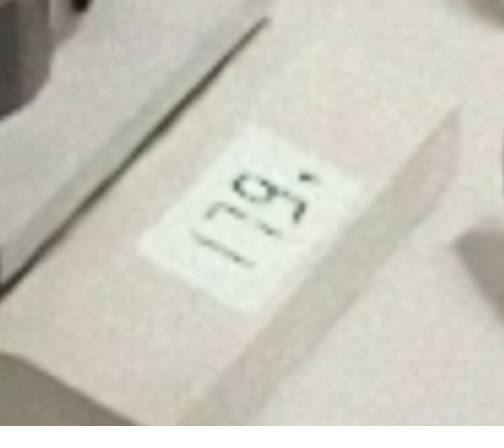

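Call:
{"method": "execute_actions", "body": {
  "actions": [
    {"rows":[[0,0,0,0,0,0,0.75,0,0,0,0,0,0,0.82],[0,0,0,0,0,0,0.72,0,0,0,0,0,0,0.82],[0,0,0,0,0,0,0.69,0,0,0,0,0,0,0.82],[0,0,0,0,0,0,0.66,0,0,0,0,0,0,0.82],[0,0,0,0,0,0,0.63,0,0,0,0,0,0,0.82],[0,0,0,0,0,0,0.59,0,0,0,0,0,0,0.82],[0,0,0,0,0,0,0.55,0,0,0,0,0,0,0.82],[0,0,0,0,0,0,0.51,0,0,0,0,0,0,0.82]],"steps":12}
  ],
  "pictures": false
}}

Call:
{"method": "execute_actions", "body": {
  "actions": [
    {"rows":[[0,0,0.04,-0.015,0,0,0.51,0,0,0,0,0,0,0.82],[0,0,0.08,-0.035,0,0,0.51,0,0,0,0,0,0,0.82],[0,0,0.12,-0.06,0,0,0.51,0,0,0,0,0,0,0.82],[0,0,0.16,-0.08,0,0,0.51,0,0,0,0,0,0,0.82],[-0.03,0,0.2,-0.096,0,-0.03,0.51,0,0,0,0,0,0,0.82],[-0.08,0,0.25,-0.096,0,-0.06,0.51,0,0,0,0,0,0,0.82],[-0.14,0,0.25,-0.096,0,-0.09,0.51,0,0,0,0,0,0,0.82],[-0.2,0,0.25,-0.096,0,-0.12,0.51,0,0,0,0,0,0,0.82],[-0.27,0,0.25,-0.096,0,-0.15,0.51,0,0,0,0,0,0,0.82],[-0.34,0,0.25,-0.096,0,-0.18,0.51,0,0,0,0,0,0,0.82],[-0.41,0,0.25,-0.096,0,-0.21,0.51,0,0,0,0,0,0,0.82],[-0.48,0,0.25,-0.096,0,-0.24,0.51,0,0,0,0,0,0,0.82],[-0.55,0,0.25,-0.096,0,-0.27,0.51,0,0,0,0,0,0,0.82],[-0.62,0,0.25,-0.096,0,-0.3,0.51,0,0,0,0,0,0,0.82],[-0.885,0,0.25,-0.096,0,-0.318,0.51,0,0,0,0,0,0,0.82]],"steps":15}
  ],
  "pictures": false
}}

Call:
{"method": "execute_actions", "body": {
  "actions": [
    {"steps":25}
  ],
  "pictures": false
}}

Call:
{"method": "execute_actions", "body": {
  "actions": [
    {"rows":[[0,0.03,0.055,0,0,0,0.51,0,0,0,0,0,0,0.82],[0,0.06,0.11,0,0,0,0.51,0,0,0,0,0,0,0.82],[0,0.095,0.165,0,0,0,0.51,0,0,0,0,0,0,0.82],[0,0.13,0.22,0,0,0,0.51,0,0,0,0,0,0,0.82],[0,0.165,0.275,0,0,0,0.51,0,0,0,0,0,0,0.82],[0,0.2,0.33,0,0,0,0.51,0,0,0,0,0,0,0.82],[0,0.235,0.385,0,0,0,0.51,0,0,0,0,0,0,0.82],[0,0.27,0.44,0,0,0,0.51,0,0,0,0,0,0,0.82],[0,0.305,0.495,0,0,0,0.51,0,0,0,0,0,0,0.82],[0,0.34,0.55,0,0,0,0.51,0,0,0,0,0,0,0.82],[0,0.38,0.605,0,0,0,0.51,0,0,0,0,0,0,0.82],[0,0.42,0.66,0,0,0,0.51,0,0,0,0,0,0,0.82],[0,0.46,0.715,0,0,0,0.51,0,0,0,0,0,0,0.82],[0,0.5,0.76,0,0,0,0.51,0,0,0,0,0,0,0.82],[0,0.535,0.8,0,0,0,0.51,0,0,0,0,0,0,0.82]],"steps":15}
  ],
  "pictures": false
}}

Call:
{"method": "execute_actions", "body": {
  "actions": [
    {"steps":25}
  ]
}}

Scene clock: 296.40 s of 12600.00 s.
left_arm: end_effector_position=(+0.1835, +0.1853, +0.1406) grip_measured=+0.609 end_effector_quat_wxyz=(+0.395, +0.586, +0.395, -0.587) end_effector_velocity=(-0.004, -0.002, +0.000) end_effector_angular_velocity=(-0.011, +0.021, +0.005) | right_arm: end_effector_position=(+0.0481, -0.4325, +0.3196) grip_measured=+0.821 end_effector_quat_wxyz=(+0.049, -0.896, -0.065, +0.437) end_effector_velocity=(-0.003, +0.003, -0.001) end_effector_angular_velocity=(+0.010, +0.007, +0.022)
Joint positions: left_arm=[ 0.828  2.001  1.338 -0.907  0.002  0.549  0.069] | right_arm=[-1.445  0.804  0.811 -0.899  0.08  -2.812  0.079]
Joint velocities: left_arm=[-0.002 -0.002 -0.002  0.007  0.022 -0.007 -0.   ] | right_arm=[ 0.002 -0.007 -0.002 -0.007 -0.022 -0.007 -0.   ]
Motor temperatures (°C, as the motors report them): left_arm=[23 38 36 27 22 21] | right_arm=[22 36 36 30 23 25]
Heat: left arm: hottest shoulder 38 °C (+0.0 °C/min); right arm: hottest shoulder 36 °C (-1.0 °C/min).
Steps of this call (steps 1 to 90: nothing new was sent; then 17.30 s passed at rest; steps 91 to 102: all 12 steps of this action). Readings (joint positions):
91: left_arm=[0.828 2.001 1.338 -0.906 0.002 0.549] | right_arm=[-1.445 0.804 0.811 -0.899 0.080 -2.812]
92: left_arm=[0.828 2.001 1.338 -0.906 0.002 0.549] | right_arm=[-1.445 0.804 0.811 -0.899 0.080 -2.812]
94: left_arm=[0.828 2.001 1.338 -0.906 0.002 0.549] | right_arm=[-1.445 0.804 0.811 -0.899 0.080 -2.812]
98: left_arm=[0.828 2.001 1.338 -0.907 0.002 0.549] | right_arm=[-1.445 0.804 0.811 -0.899 0.080 -2.812]
102: the state above

Scene clock: 296.90 s of 12600.00 s.
left_arm: end_effector_position=(+0.0300, +0.1581, +0.1972) grip_measured=+0.609 end_effector_quat_wxyz=(+0.417, +0.564, +0.380, -0.603) end_effector_velocity=(-0.622, +0.156, +0.001) end_effector_angular_velocity=(+0.023, +0.090, -0.321) | right_arm: end_effector_position=(+0.0481, -0.4325, +0.3196) grip_measured=+0.821 end_effector_quat_wxyz=(+0.049, -0.896, -0.065, +0.437) end_effector_velocity=(-0.001, +0.000, -0.002) end_effector_angular_velocity=(-0.013, +0.010, +0.019)
Joint positions: left_arm=[ 0.421  2.001  1.571 -1.064 -0.002  0.128  0.069] | right_arm=[-1.445  0.804  0.811 -0.899  0.08  -2.812  0.079]
Joint velocities: left_arm=[-1.629 -0.002  0.002 -0.007 -0.007 -1.311 -0.   ] | right_arm=[-0.002  0.002 -0.002 -0.007 -0.007 -0.022  0.   ]
Motor temperatures (°C, as the motors report them): left_arm=[23 38 36 27 22 21] | right_arm=[22 36 36 30 23 25]
Heat: left arm: hottest shoulder 38 °C (+0.0 °C/min); right arm: hottest shoulder 36 °C (-1.0 °C/min).
Steps of this call (steps 1 to 15: all 15 steps of this action). Readings (joint positions):
1: left_arm=[0.828 2.001 1.343 -0.911 0.002 0.549] | right_arm=[-1.445 0.804 0.811 -0.899 0.080 -2.812]
2: left_arm=[0.828 2.001 1.356 -0.927 0.002 0.549] | right_arm=[-1.445 0.804 0.811 -0.899 0.080 -2.812]
4: left_arm=[0.828 2.003 1.400 -0.983 0.002 0.549] | right_arm=[-1.445 0.804 0.811 -0.899 0.080 -2.812]
8: left_arm=[0.774 2.003 1.530 -1.042 -0.010 0.434] | right_arm=[-1.445 0.804 0.811 -0.899 0.080 -2.812]
15: the state above

Scene clock: 297.73 s of 12600.00 s.
left_arm: end_effector_position=(-0.1244, +0.2365, +0.1974) grip_measured=+0.609 end_effector_quat_wxyz=(+0.312, +0.615, +0.292, -0.662) end_effector_velocity=(+0.005, -0.001, +0.000) end_effector_angular_velocity=(-0.008, -0.021, +0.011) | right_arm: end_effector_position=(+0.0481, -0.4325, +0.3196) grip_measured=+0.821 end_effector_quat_wxyz=(+0.049, -0.896, -0.065, +0.437) end_effector_velocity=(-0.004, +0.001, -0.005) end_effector_angular_velocity=(+0.010, +0.032, +0.006)
Joint positions: left_arm=[-0.021  2.001  1.572 -1.069  0.002  0.002  0.069] | right_arm=[-1.445  0.804  0.811 -0.899  0.08  -2.812  0.079]
Joint velocities: left_arm=[ 0.002 -0.002 -0.002 -0.007 -0.022 -0.007  0.   ] | right_arm=[-0.002  0.002 -0.002 -0.022 -0.022  0.007 -0.   ]
Motor temperatures (°C, as the motors report them): left_arm=[23 38 36 27 22 21] | right_arm=[22 36 36 30 23 25]
Heat: left arm: hottest shoulder 38 °C (+0.0 °C/min); right arm: hottest shoulder 36 °C (-1.0 °C/min).
Steps of this call (steps 1 to 25: the robot went on to your last target). Readings (joint positions):
1: left_arm=[0.367 2.001 1.571 -1.064 -0.001 0.092] | right_arm=[-1.445 0.804 0.811 -0.899 0.080 -2.812]
2: left_arm=[0.312 2.001 1.571 -1.064 -0.001 0.068] | right_arm=[-1.445 0.804 0.811 -0.899 0.080 -2.812]
4: left_arm=[0.205 2.001 1.572 -1.064 -0.001 0.037] | right_arm=[-1.445 0.804 0.811 -0.899 0.080 -2.812]
8: left_arm=[0.007 2.001 1.572 -1.066 0.009 0.011] | right_arm=[-1.445 0.804 0.811 -0.899 0.080 -2.812]
25: the state above

Scene clock: 298.23 s of 12600.00 s.
left_arm: end_effector_position=(-0.2154, +0.1253, +0.2057) grip_measured=+0.609 end_effector_quat_wxyz=(+0.346, +0.529, +0.251, -0.733) end_effector_velocity=(-0.155, -0.189, -0.104) end_effector_angular_velocity=(-0.244, +0.199, +0.021) | right_arm: end_effector_position=(+0.0481, -0.4325, +0.3196) grip_measured=+0.821 end_effector_quat_wxyz=(+0.049, -0.896, -0.065, +0.437) end_effector_velocity=(-0.002, -0.000, -0.002) end_effector_angular_velocity=(+0.007, +0.010, -0.004)
Joint positions: left_arm=[-0.021  2.413  2.231 -1.069  0.002  0.002  0.069] | right_arm=[-1.445  0.804  0.811 -0.899  0.08  -2.812  0.079]
Joint velocities: left_arm=[-0.002  1.048  1.37  -0.007 -0.007 -0.022 -0.   ] | right_arm=[-0.002 -0.002 -0.002 -0.007 -0.007  0.007 -0.   ]
Motor temperatures (°C, as the motors report them): left_arm=[23 38 36 27 22 21] | right_arm=[22 36 36 30 23 25]
Heat: left arm: hottest shoulder 38 °C (+0.0 °C/min); right arm: hottest shoulder 36 °C (-1.0 °C/min).
Steps of this call (steps 1 to 15: all 15 steps of this action). Readings (joint positions):
1: left_arm=[-0.021 2.003 1.578 -1.073 0.002 0.002] | right_arm=[-1.445 0.804 0.811 -0.899 0.080 -2.812]
2: left_arm=[-0.021 2.013 1.595 -1.079 0.002 0.002] | right_arm=[-1.445 0.804 0.811 -0.899 0.080 -2.812]
4: left_arm=[-0.021 2.054 1.667 -1.078 0.002 0.002] | right_arm=[-1.445 0.804 0.811 -0.899 0.080 -2.812]
8: left_arm=[-0.021 2.171 1.870 -1.071 0.002 0.002] | right_arm=[-1.445 0.804 0.811 -0.899 0.080 -2.812]
15: the state above

Scene clock: 299.07 s of 12600.00 s.
left_arm: end_effector_position=(-0.2256, +0.1127, +0.1886) grip_measured=+0.609 end_effector_quat_wxyz=(+0.347, +0.527, +0.250, -0.734) end_effector_velocity=(+0.001, +0.002, +0.000) end_effector_angular_velocity=(+0.003, -0.008, +0.007) | right_arm: end_effector_position=(+0.0481, -0.4325, +0.3196) grip_measured=+0.821 end_effector_quat_wxyz=(+0.049, -0.896, -0.065, +0.437) end_effector_velocity=(-0.005, +0.001, -0.004) end_effector_angular_velocity=(+0.012, +0.028, +0.006)
Joint positions: left_arm=[-0.021  2.505  2.329 -1.07   0.002  0.002  0.069] | right_arm=[-1.445  0.804  0.811 -0.899  0.08  -2.812  0.079]
Joint velocities: left_arm=[-0.002 -0.002 -0.002 -0.007 -0.007 -0.007 -0.   ] | right_arm=[-0.002 -0.002 -0.002 -0.022 -0.022  0.007 -0.   ]
Motor temperatures (°C, as the motors report them): left_arm=[23 38 36 27 22 21] | right_arm=[22 36 36 30 23 25]
Heat: left arm: hottest shoulder 38 °C (+0.0 °C/min); right arm: hottest shoulder 36 °C (-1.0 °C/min).
Steps of this call (steps 1 to 25: the robot went on to your last target). Readings (joint positions):
1: left_arm=[-0.021 2.442 2.267 -1.064 0.002 0.002] | right_arm=[-1.445 0.804 0.811 -0.899 0.080 -2.812]
2: left_arm=[-0.021 2.463 2.290 -1.063 0.002 0.002] | right_arm=[-1.445 0.804 0.811 -0.899 0.080 -2.812]
4: left_arm=[-0.021 2.489 2.307 -1.068 0.002 0.002] | right_arm=[-1.445 0.804 0.811 -0.899 0.080 -2.812]
8: left_arm=[-0.021 2.505 2.316 -1.070 0.002 0.002] | right_arm=[-1.445 0.804 0.811 -0.899 0.080 -2.812]
25: the state above

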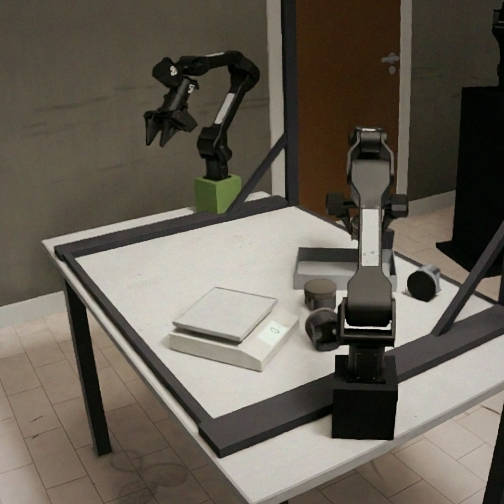

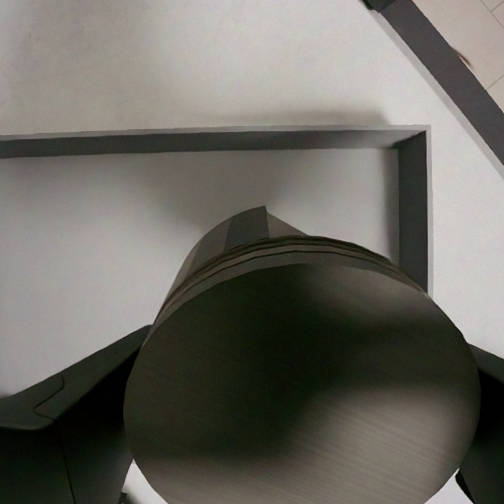

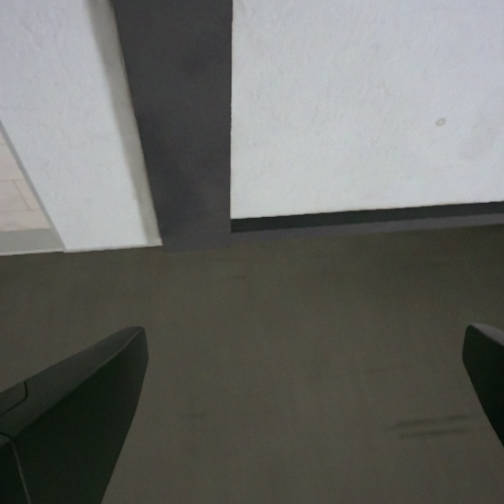

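Call:
{"method": "execute_actions", "body": {
  "actions": [
    {"rows":[[-0.022,0.015,0,0,0,0,0.51,0,0,0,0,0,0,0.82],[-0.022,0.03,0,0,0,0,0.51,0,0,0,0,0,0,0.82],[-0.022,0.045,0,0,0,0,0.51,0,0,0,0,0,0,0.82],[-0.022,0.06,0,0,0,0,0.51,0,0,0,0,0,0,0.82],[-0.022,0.075,0,0,0,0,0.51,0,0,0,0,0,0,0.82],[-0.022,0.09,0,0,0,0,0.51,0,0,0,0,0,0,0.82],[-0.022,0.105,0,0,0,0,0.51,0,0,0,0,0,0,0.82],[-0.022,0.12,0,0,0,0,0.51,0,0,0,0,0,0,0.82],[-0.022,0.132,0,0,0,0,0.51,0,0,0,0,0,0,0.82],[-0.022,0.142,0,0,0,0,0.51,0,0,0,0,0,0,0.82],[-0.022,0.15,0,0,0,0,0.51,0,0,0,0,0,0,0.82],[-0.022,0.157,0,0,0,0,0.51,0,0,0,0,0,0,0.82]],"steps":15}
  ],
  "pictures": false
}}

Call:
{"method": "execute_actions", "body": {
  "actions": [
    {"steps":12}
  ],
  "pictures": false
}}

Call:
{"method": "execute_actions", "body": {
  "actions": [
    {"rows":[[0,0.014,0,0,0,0,0.51,0,0,0,0,0,0,0.82],[0,0.018,0,0,0,0,0.51,0,0,0,0,0,0,0.82],[0,0.022,0,0,0,0,0.51,0,0,0,0,0,0,0.82],[0,0.026,0,0,0,0,0.51,0,0,0,0,0,0,0.82],[0,0.03,0,0,0,0,0.51,0,0,0,0,0,0,0.82],[0,0.034,0,0,0,0,0.51,0,0,0,0,0,0,0.82],[0,0.038,0,0,0,0,0.51,0,0,0,0,0,0,0.82],[0,0.042,0,0,0,0,0.51,0,0,0,0,0,0,0.82]],"steps":15}
  ]
}}

Scene clock: 309.00 s of 12600.00 s.
left_arm: end_effector_position=(-0.2281, +0.1287, +0.1126) grip_measured=+0.609 end_effector_quat_wxyz=(+0.320, +0.582, +0.268, -0.698) end_effector_velocity=(+0.013, +0.016, -0.067) end_effector_angular_velocity=(+0.113, -0.105, +0.006) | right_arm: end_effector_position=(+0.0481, -0.4325, +0.3196) grip_measured=+0.821 end_effector_quat_wxyz=(+0.049, -0.896, -0.065, +0.437) end_effector_velocity=(-0.002, -0.000, -0.002) end_effector_angular_velocity=(+0.007, +0.010, -0.004)
Joint positions: left_arm=[-0.043  2.648  2.328 -1.071  0.002  0.002  0.069] | right_arm=[-1.445  0.804  0.811 -0.899  0.08  -2.812  0.079]
Joint velocities: left_arm=[-0.002  0.12  -0.012 -0.022 -0.007 -0.007 -0.   ] | right_arm=[-0.002 -0.002 -0.002 -0.007 -0.007  0.007 -0.   ]
Motor temperatures (°C, as the motors report them): left_arm=[23 41 37 27 22 21] | right_arm=[22 36 36 30 23 25]
Heat: left arm: hottest shoulder 41 °C (+5.1 °C/min); right arm: hottest shoulder 36 °C (-1.0 °C/min).
Steps of this call (steps 1 to 15: the robot went on to your last target; steps 16 to 90: nothing new was sent; then 6.43 s passed at rest; steps 91 to 105: all 15 steps of this action). Readings (joint positions):
91: left_arm=[-0.021 2.505 2.329 -1.070 0.002 0.002] | right_arm=[-1.445 0.804 0.811 -0.899 0.080 -2.812]
92: left_arm=[-0.023 2.507 2.329 -1.070 0.002 0.002] | right_arm=[-1.445 0.804 0.811 -0.899 0.080 -2.812]
94: left_arm=[-0.029 2.516 2.329 -1.070 0.002 0.002] | right_arm=[-1.445 0.804 0.811 -0.899 0.080 -2.812]
98: left_arm=[-0.041 2.561 2.329 -1.070 0.002 0.002] | right_arm=[-1.445 0.804 0.811 -0.899 0.080 -2.812]
105: the state above

Scene clock: 309.40 s of 12600.00 s.
left_arm: end_effector_position=(-0.2279, +0.1289, +0.1110) grip_measured=+0.609 end_effector_quat_wxyz=(+0.319, +0.583, +0.268, -0.697) end_effector_velocity=(+0.003, +0.007, -0.004) end_effector_angular_velocity=(+0.031, -0.012, +0.018) | right_arm: end_effector_position=(+0.0481, -0.4325, +0.3196) grip_measured=+0.821 end_effector_quat_wxyz=(+0.049, -0.896, -0.065, +0.437) end_effector_velocity=(-0.003, -0.005, -0.003) end_effector_angular_velocity=(-0.029, +0.013, -0.011)
Joint positions: left_arm=[-0.043  2.651  2.328 -1.071  0.002  0.002  0.069] | right_arm=[-1.445  0.804  0.811 -0.899  0.08  -2.812  0.079]
Joint velocities: left_arm=[-0.002  0.002 -0.007 -0.022  0.007 -0.022 -0.   ] | right_arm=[-0.002 -0.002 -0.002 -0.022  0.022 -0.007 -0.   ]
Motor temperatures (°C, as the motors report them): left_arm=[23 41 37 27 22 21] | right_arm=[22 36 36 30 23 25]
Heat: left arm: hottest shoulder 41 °C (+5.0 °C/min); right arm: hottest shoulder 36 °C (-1.0 °C/min).
Steps of this call (steps 1 to 12: the robot went on to your last target). Readings (joint positions):
1: left_arm=[-0.043 2.651 2.328 -1.071 0.002 0.002] | right_arm=[-1.445 0.804 0.811 -0.899 0.080 -2.812]
2: left_arm=[-0.043 2.651 2.328 -1.071 0.002 0.002] | right_arm=[-1.445 0.804 0.811 -0.899 0.080 -2.812]
4: left_arm=[-0.043 2.651 2.328 -1.071 0.002 0.002] | right_arm=[-1.445 0.804 0.811 -0.899 0.080 -2.812]
8: left_arm=[-0.043 2.651 2.328 -1.071 0.002 0.002] | right_arm=[-1.445 0.804 0.811 -0.899 0.080 -2.812]
12: the state above

Scene clock: 309.90 s of 12600.00 s.
left_arm: end_effector_position=(-0.2260, +0.1311, +0.0984) grip_measured=+0.609 end_effector_quat_wxyz=(+0.316, +0.591, +0.272, -0.690) end_effector_velocity=(-0.003, +0.000, +0.003) end_effector_angular_velocity=(-0.005, +0.013, -0.011) | right_arm: end_effector_position=(+0.0481, -0.4325, +0.3196) grip_measured=+0.821 end_effector_quat_wxyz=(+0.049, -0.896, -0.065, +0.437) end_effector_velocity=(-0.002, +0.001, -0.002) end_effector_angular_velocity=(-0.002, +0.008, +0.013)
Joint positions: left_arm=[-0.043  2.675  2.328 -1.071  0.002  0.002  0.069] | right_arm=[-1.445  0.804  0.811 -0.899  0.08  -2.812  0.079]
Joint velocities: left_arm=[-0.002 -0.007 -0.002  0.007  0.007  0.007 -0.   ] | right_arm=[ 0.002 -0.002 -0.002 -0.007 -0.007 -0.007 -0.   ]
Motor temperatures (°C, as the motors report them): left_arm=[23 41 37 27 22 21] | right_arm=[22 36 36 30 23 25]
Heat: left arm: hottest shoulder 41 °C (+5.2 °C/min); right arm: hottest shoulder 36 °C (-1.0 °C/min).
Steps of this call (steps 1 to 15: all 15 steps of this action). Readings (joint positions):
1: left_arm=[-0.043 2.651 2.328 -1.071 0.002 0.002] | right_arm=[-1.445 0.804 0.811 -0.899 0.080 -2.812]
2: left_arm=[-0.043 2.651 2.328 -1.071 0.002 0.002] | right_arm=[-1.445 0.804 0.811 -0.899 0.080 -2.812]
4: left_arm=[-0.043 2.652 2.328 -1.071 0.002 0.002] | right_arm=[-1.445 0.804 0.811 -0.899 0.080 -2.812]
8: left_arm=[-0.043 2.665 2.328 -1.071 0.002 0.002] | right_arm=[-1.445 0.804 0.811 -0.899 0.080 -2.812]
15: the state above

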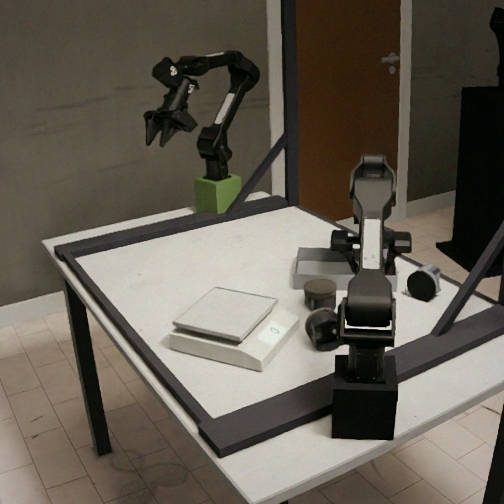

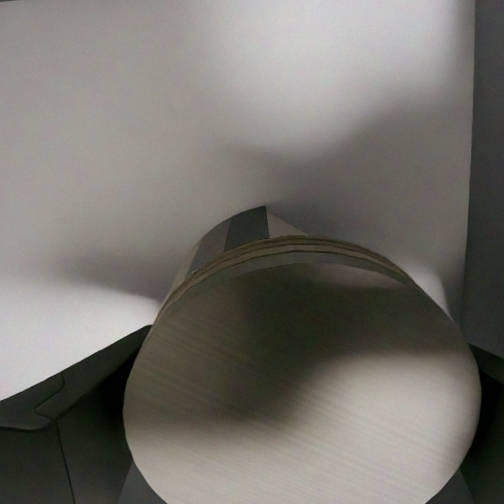

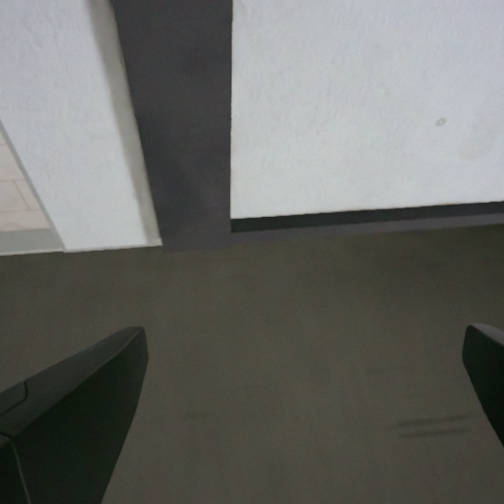

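Likely down. Release slowly and rise.

Call:
{"method": "execute_actions", "body": {
  "actions": [
    {"rows":[[0,0,0,0,0,0,0.56,0,0,0,0,0,0,0.82],[0,0,0,0,0,0,0.59,0,0,0,0,0,0,0.82],[0,0,0,0,0,0,0.61,0,0,0,0,0,0,0.82],[0,0,0,0,0,0,0.63,0,0,0,0,0,0,0.82],[0,0,0,0,0,0,0.65,0,0,0,0,0,0,0.82],[0,0,0,0,0,0,0.67,0,0,0,0,0,0,0.82],[0,0,0,0,0,0,0.69,0,0,0,0,0,0,0.82],[0,0,0,0,0,0,0.72,0,0,0,0,0,0,0.82],[0,0,0,0,0,0,0.78,0,0,0,0,0,0,0.82]],"steps":15}
  ],
  "pictures": false
}}

Call:
{"method": "execute_actions", "body": {
  "actions": [
    {"rows":[[0,-0.03,0,0,0,0,0.78,0,0,0,0,0,0,0.82],[0,-0.055,0,0,0,0,0.78,0,0,0,0,0,0,0.82],[0,-0.08,0,0,0,0,0.78,0,0,0,0,0,0,0.82],[0,-0.105,0,0,0,0,0.78,0,0,0,0,0,0,0.82],[0,-0.13,0,0,0,0,0.78,0,0,0,0,0,0,0.82],[0,-0.155,0,0,0,0,0.78,0,0,0,0,0,0,0.82],[0,-0.18,0,0,0,0,0.78,0,0,0,0,0,0,0.82],[0,-0.2,0,0,0,0,0.78,0,0,0,0,0,0,0.82],[0,-0.2,0,0,0,0,1,0,0,0,0,0,0,0.82],[0.05,-0.2,0,0,0,0,1,0,0,0,0,0,0,0.82],[0.1,-0.2,0,0,0,0,1,0,0,0,0,0,0,0.82],[0.15,-0.2,0,0,0,0,1,0,0,0,0,0,0,0.82],[0.2,-0.2,0,0,0,0,1,0,0,0,0,0,0,0.82]],"steps":15}
  ],
  "pictures": false
}}

Call:
{"method": "execute_actions", "body": {
  "actions": [
    {"steps":25}
  ]
}}

Scene clock: 320.07 s of 12600.00 s.
left_arm: end_effector_position=(-0.2260, +0.1311, +0.0984) grip_measured=+0.770 end_effector_quat_wxyz=(+0.316, +0.591, +0.272, -0.690) end_effector_velocity=(+0.003, +0.004, -0.000) end_effector_angular_velocity=(+0.013, -0.019, +0.006) | right_arm: end_effector_position=(+0.0481, -0.4325, +0.3196) grip_measured=+0.821 end_effector_quat_wxyz=(+0.049, -0.896, -0.065, +0.437) end_effector_velocity=(-0.002, -0.000, -0.002) end_effector_angular_velocity=(-0.011, +0.005, +0.019)
Joint positions: left_arm=[-0.043  2.675  2.328 -1.071  0.002  0.002  0.077] | right_arm=[-1.445  0.804  0.811 -0.899  0.08  -2.812  0.079]
Joint velocities: left_arm=[-0.002 -0.002 -0.002 -0.022 -0.007 -0.007  0.004] | right_arm=[-0.002 -0.002 -0.002 -0.007 -0.007 -0.022 -0.   ]
Motor temperatures (°C, as the motors report them): left_arm=[23 43 37 27 22 21] | right_arm=[22 36 36 31 23 25]
Heat: left arm: hottest shoulder 43 °C (+7.1 °C/min); right arm: hottest shoulder 36 °C (-1.0 °C/min).
Steps of this call (steps 1 to 15: the robot went on to your last target; steps 16 to 90: nothing new was sent; then 6.67 s passed at rest; steps 91 to 105: all 15 steps of this action). Readings (joint positions):
91: left_arm=[-0.043 2.675 2.328 -1.071 0.002 0.002] | right_arm=[-1.445 0.804 0.811 -0.899 0.080 -2.812]
92: left_arm=[-0.043 2.675 2.328 -1.071 0.002 0.002] | right_arm=[-1.445 0.804 0.811 -0.899 0.080 -2.812]
94: left_arm=[-0.043 2.675 2.328 -1.071 0.002 0.002] | right_arm=[-1.445 0.804 0.811 -0.899 0.080 -2.812]
98: left_arm=[-0.043 2.675 2.328 -1.071 0.002 0.002] | right_arm=[-1.445 0.804 0.811 -0.899 0.080 -2.812]
105: the state above

Scene clock: 320.57 s of 12600.00 s.
left_arm: end_effector_position=(-0.1904, +0.0826, +0.2099) grip_measured=+0.971 end_effector_quat_wxyz=(+0.381, +0.499, +0.265, -0.732) end_effector_velocity=(+0.471, -0.318, -0.001) end_effector_angular_velocity=(-0.026, -0.077, +1.021) | right_arm: end_effector_position=(+0.0481, -0.4325, +0.3196) grip_measured=+0.821 end_effector_quat_wxyz=(+0.049, -0.896, -0.065, +0.437) end_effector_velocity=(-0.002, -0.000, -0.002) end_effector_angular_velocity=(-0.002, +0.008, +0.008)
Joint positions: left_arm=[ 0.064  2.471  2.338 -1.068  0.008  0.002  0.087] | right_arm=[-1.445  0.804  0.811 -0.899  0.08  -2.812  0.079]
Joint velocities: left_arm=[ 0.999 -0.002 -0.002 -0.022 -0.081  0.007  0.009] | right_arm=[-0.002 -0.002 -0.002 -0.007 -0.007 -0.007  0.   ]
Motor temperatures (°C, as the motors report them): left_arm=[23 43 37 27 22 21] | right_arm=[22 36 36 31 23 25]
Heat: left arm: hottest shoulder 43 °C (+7.0 °C/min); right arm: hottest shoulder 36 °C (-1.0 °C/min).
Steps of this call (steps 1 to 15: all 15 steps of this action). Readings (joint positions):
1: left_arm=[-0.043 2.675 2.328 -1.071 0.002 0.002] | right_arm=[-1.445 0.804 0.811 -0.899 0.080 -2.812]
2: left_arm=[-0.043 2.672 2.328 -1.071 0.002 0.002] | right_arm=[-1.445 0.804 0.811 -0.899 0.080 -2.812]
4: left_arm=[-0.043 2.655 2.328 -1.071 0.002 0.002] | right_arm=[-1.445 0.804 0.811 -0.899 0.080 -2.812]
8: left_arm=[-0.043 2.574 2.328 -1.072 0.002 0.002] | right_arm=[-1.445 0.804 0.811 -0.899 0.080 -2.812]
15: the state above

Scene clock: 321.40 s of 12600.00 s.
left_arm: end_effector_position=(-0.1501, +0.0589, +0.2071) grip_measured=+0.985 end_effector_quat_wxyz=(+0.412, +0.492, +0.286, -0.712) end_effector_velocity=(-0.001, +0.004, -0.002) end_effector_angular_velocity=(+0.013, -0.002, -0.012) | right_arm: end_effector_position=(+0.0481, -0.4325, +0.3196) grip_measured=+0.821 end_effector_quat_wxyz=(+0.049, -0.896, -0.065, +0.437) end_effector_velocity=(-0.002, -0.000, +0.001) end_effector_angular_velocity=(+0.011, +0.001, -0.004)
Joint positions: left_arm=[ 0.147  2.474  2.335 -1.071  0.002  0.002  0.087] | right_arm=[-1.445  0.804  0.811 -0.899  0.08  -2.812  0.079]
Joint velocities: left_arm=[-0.002 -0.002 -0.007 -0.007  0.007  0.007 -0.   ] | right_arm=[-0.002 -0.007  0.002 -0.007 -0.007  0.007 -0.   ]
Motor temperatures (°C, as the motors report them): left_arm=[23 43 37 27 22 21] | right_arm=[22 36 36 31 23 25]
Heat: left arm: hottest shoulder 43 °C (+7.0 °C/min); right arm: hottest shoulder 36 °C (+0.0 °C/min).
Steps of this call (steps 1 to 25: the robot went on to your last target). Readings (joint positions):
1: left_arm=[0.098 2.471 2.338 -1.068 0.005 0.002] | right_arm=[-1.445 0.804 0.811 -0.899 0.080 -2.812]
2: left_arm=[0.128 2.471 2.338 -1.068 0.001 0.002] | right_arm=[-1.445 0.804 0.811 -0.899 0.080 -2.812]
4: left_arm=[0.170 2.474 2.335 -1.071 -0.003 0.002] | right_arm=[-1.445 0.804 0.811 -0.899 0.080 -2.812]
8: left_arm=[0.178 2.474 2.335 -1.071 -0.003 0.002] | right_arm=[-1.445 0.804 0.811 -0.899 0.080 -2.812]
25: the state above

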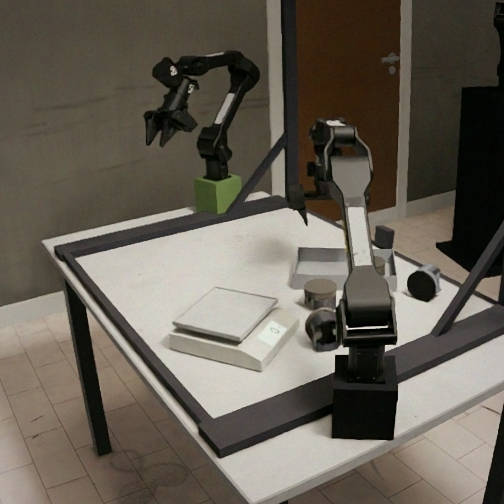

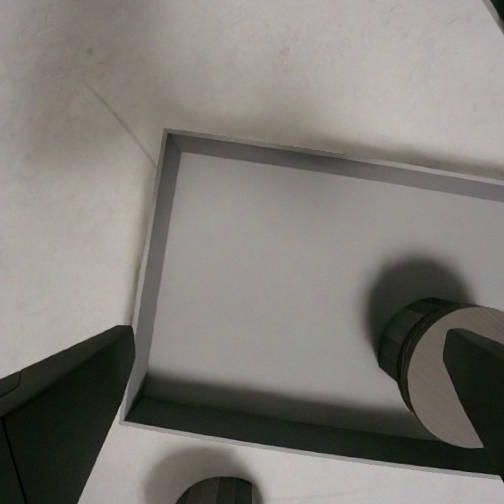

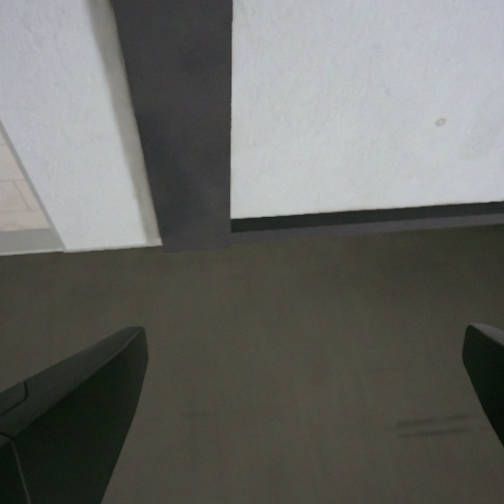

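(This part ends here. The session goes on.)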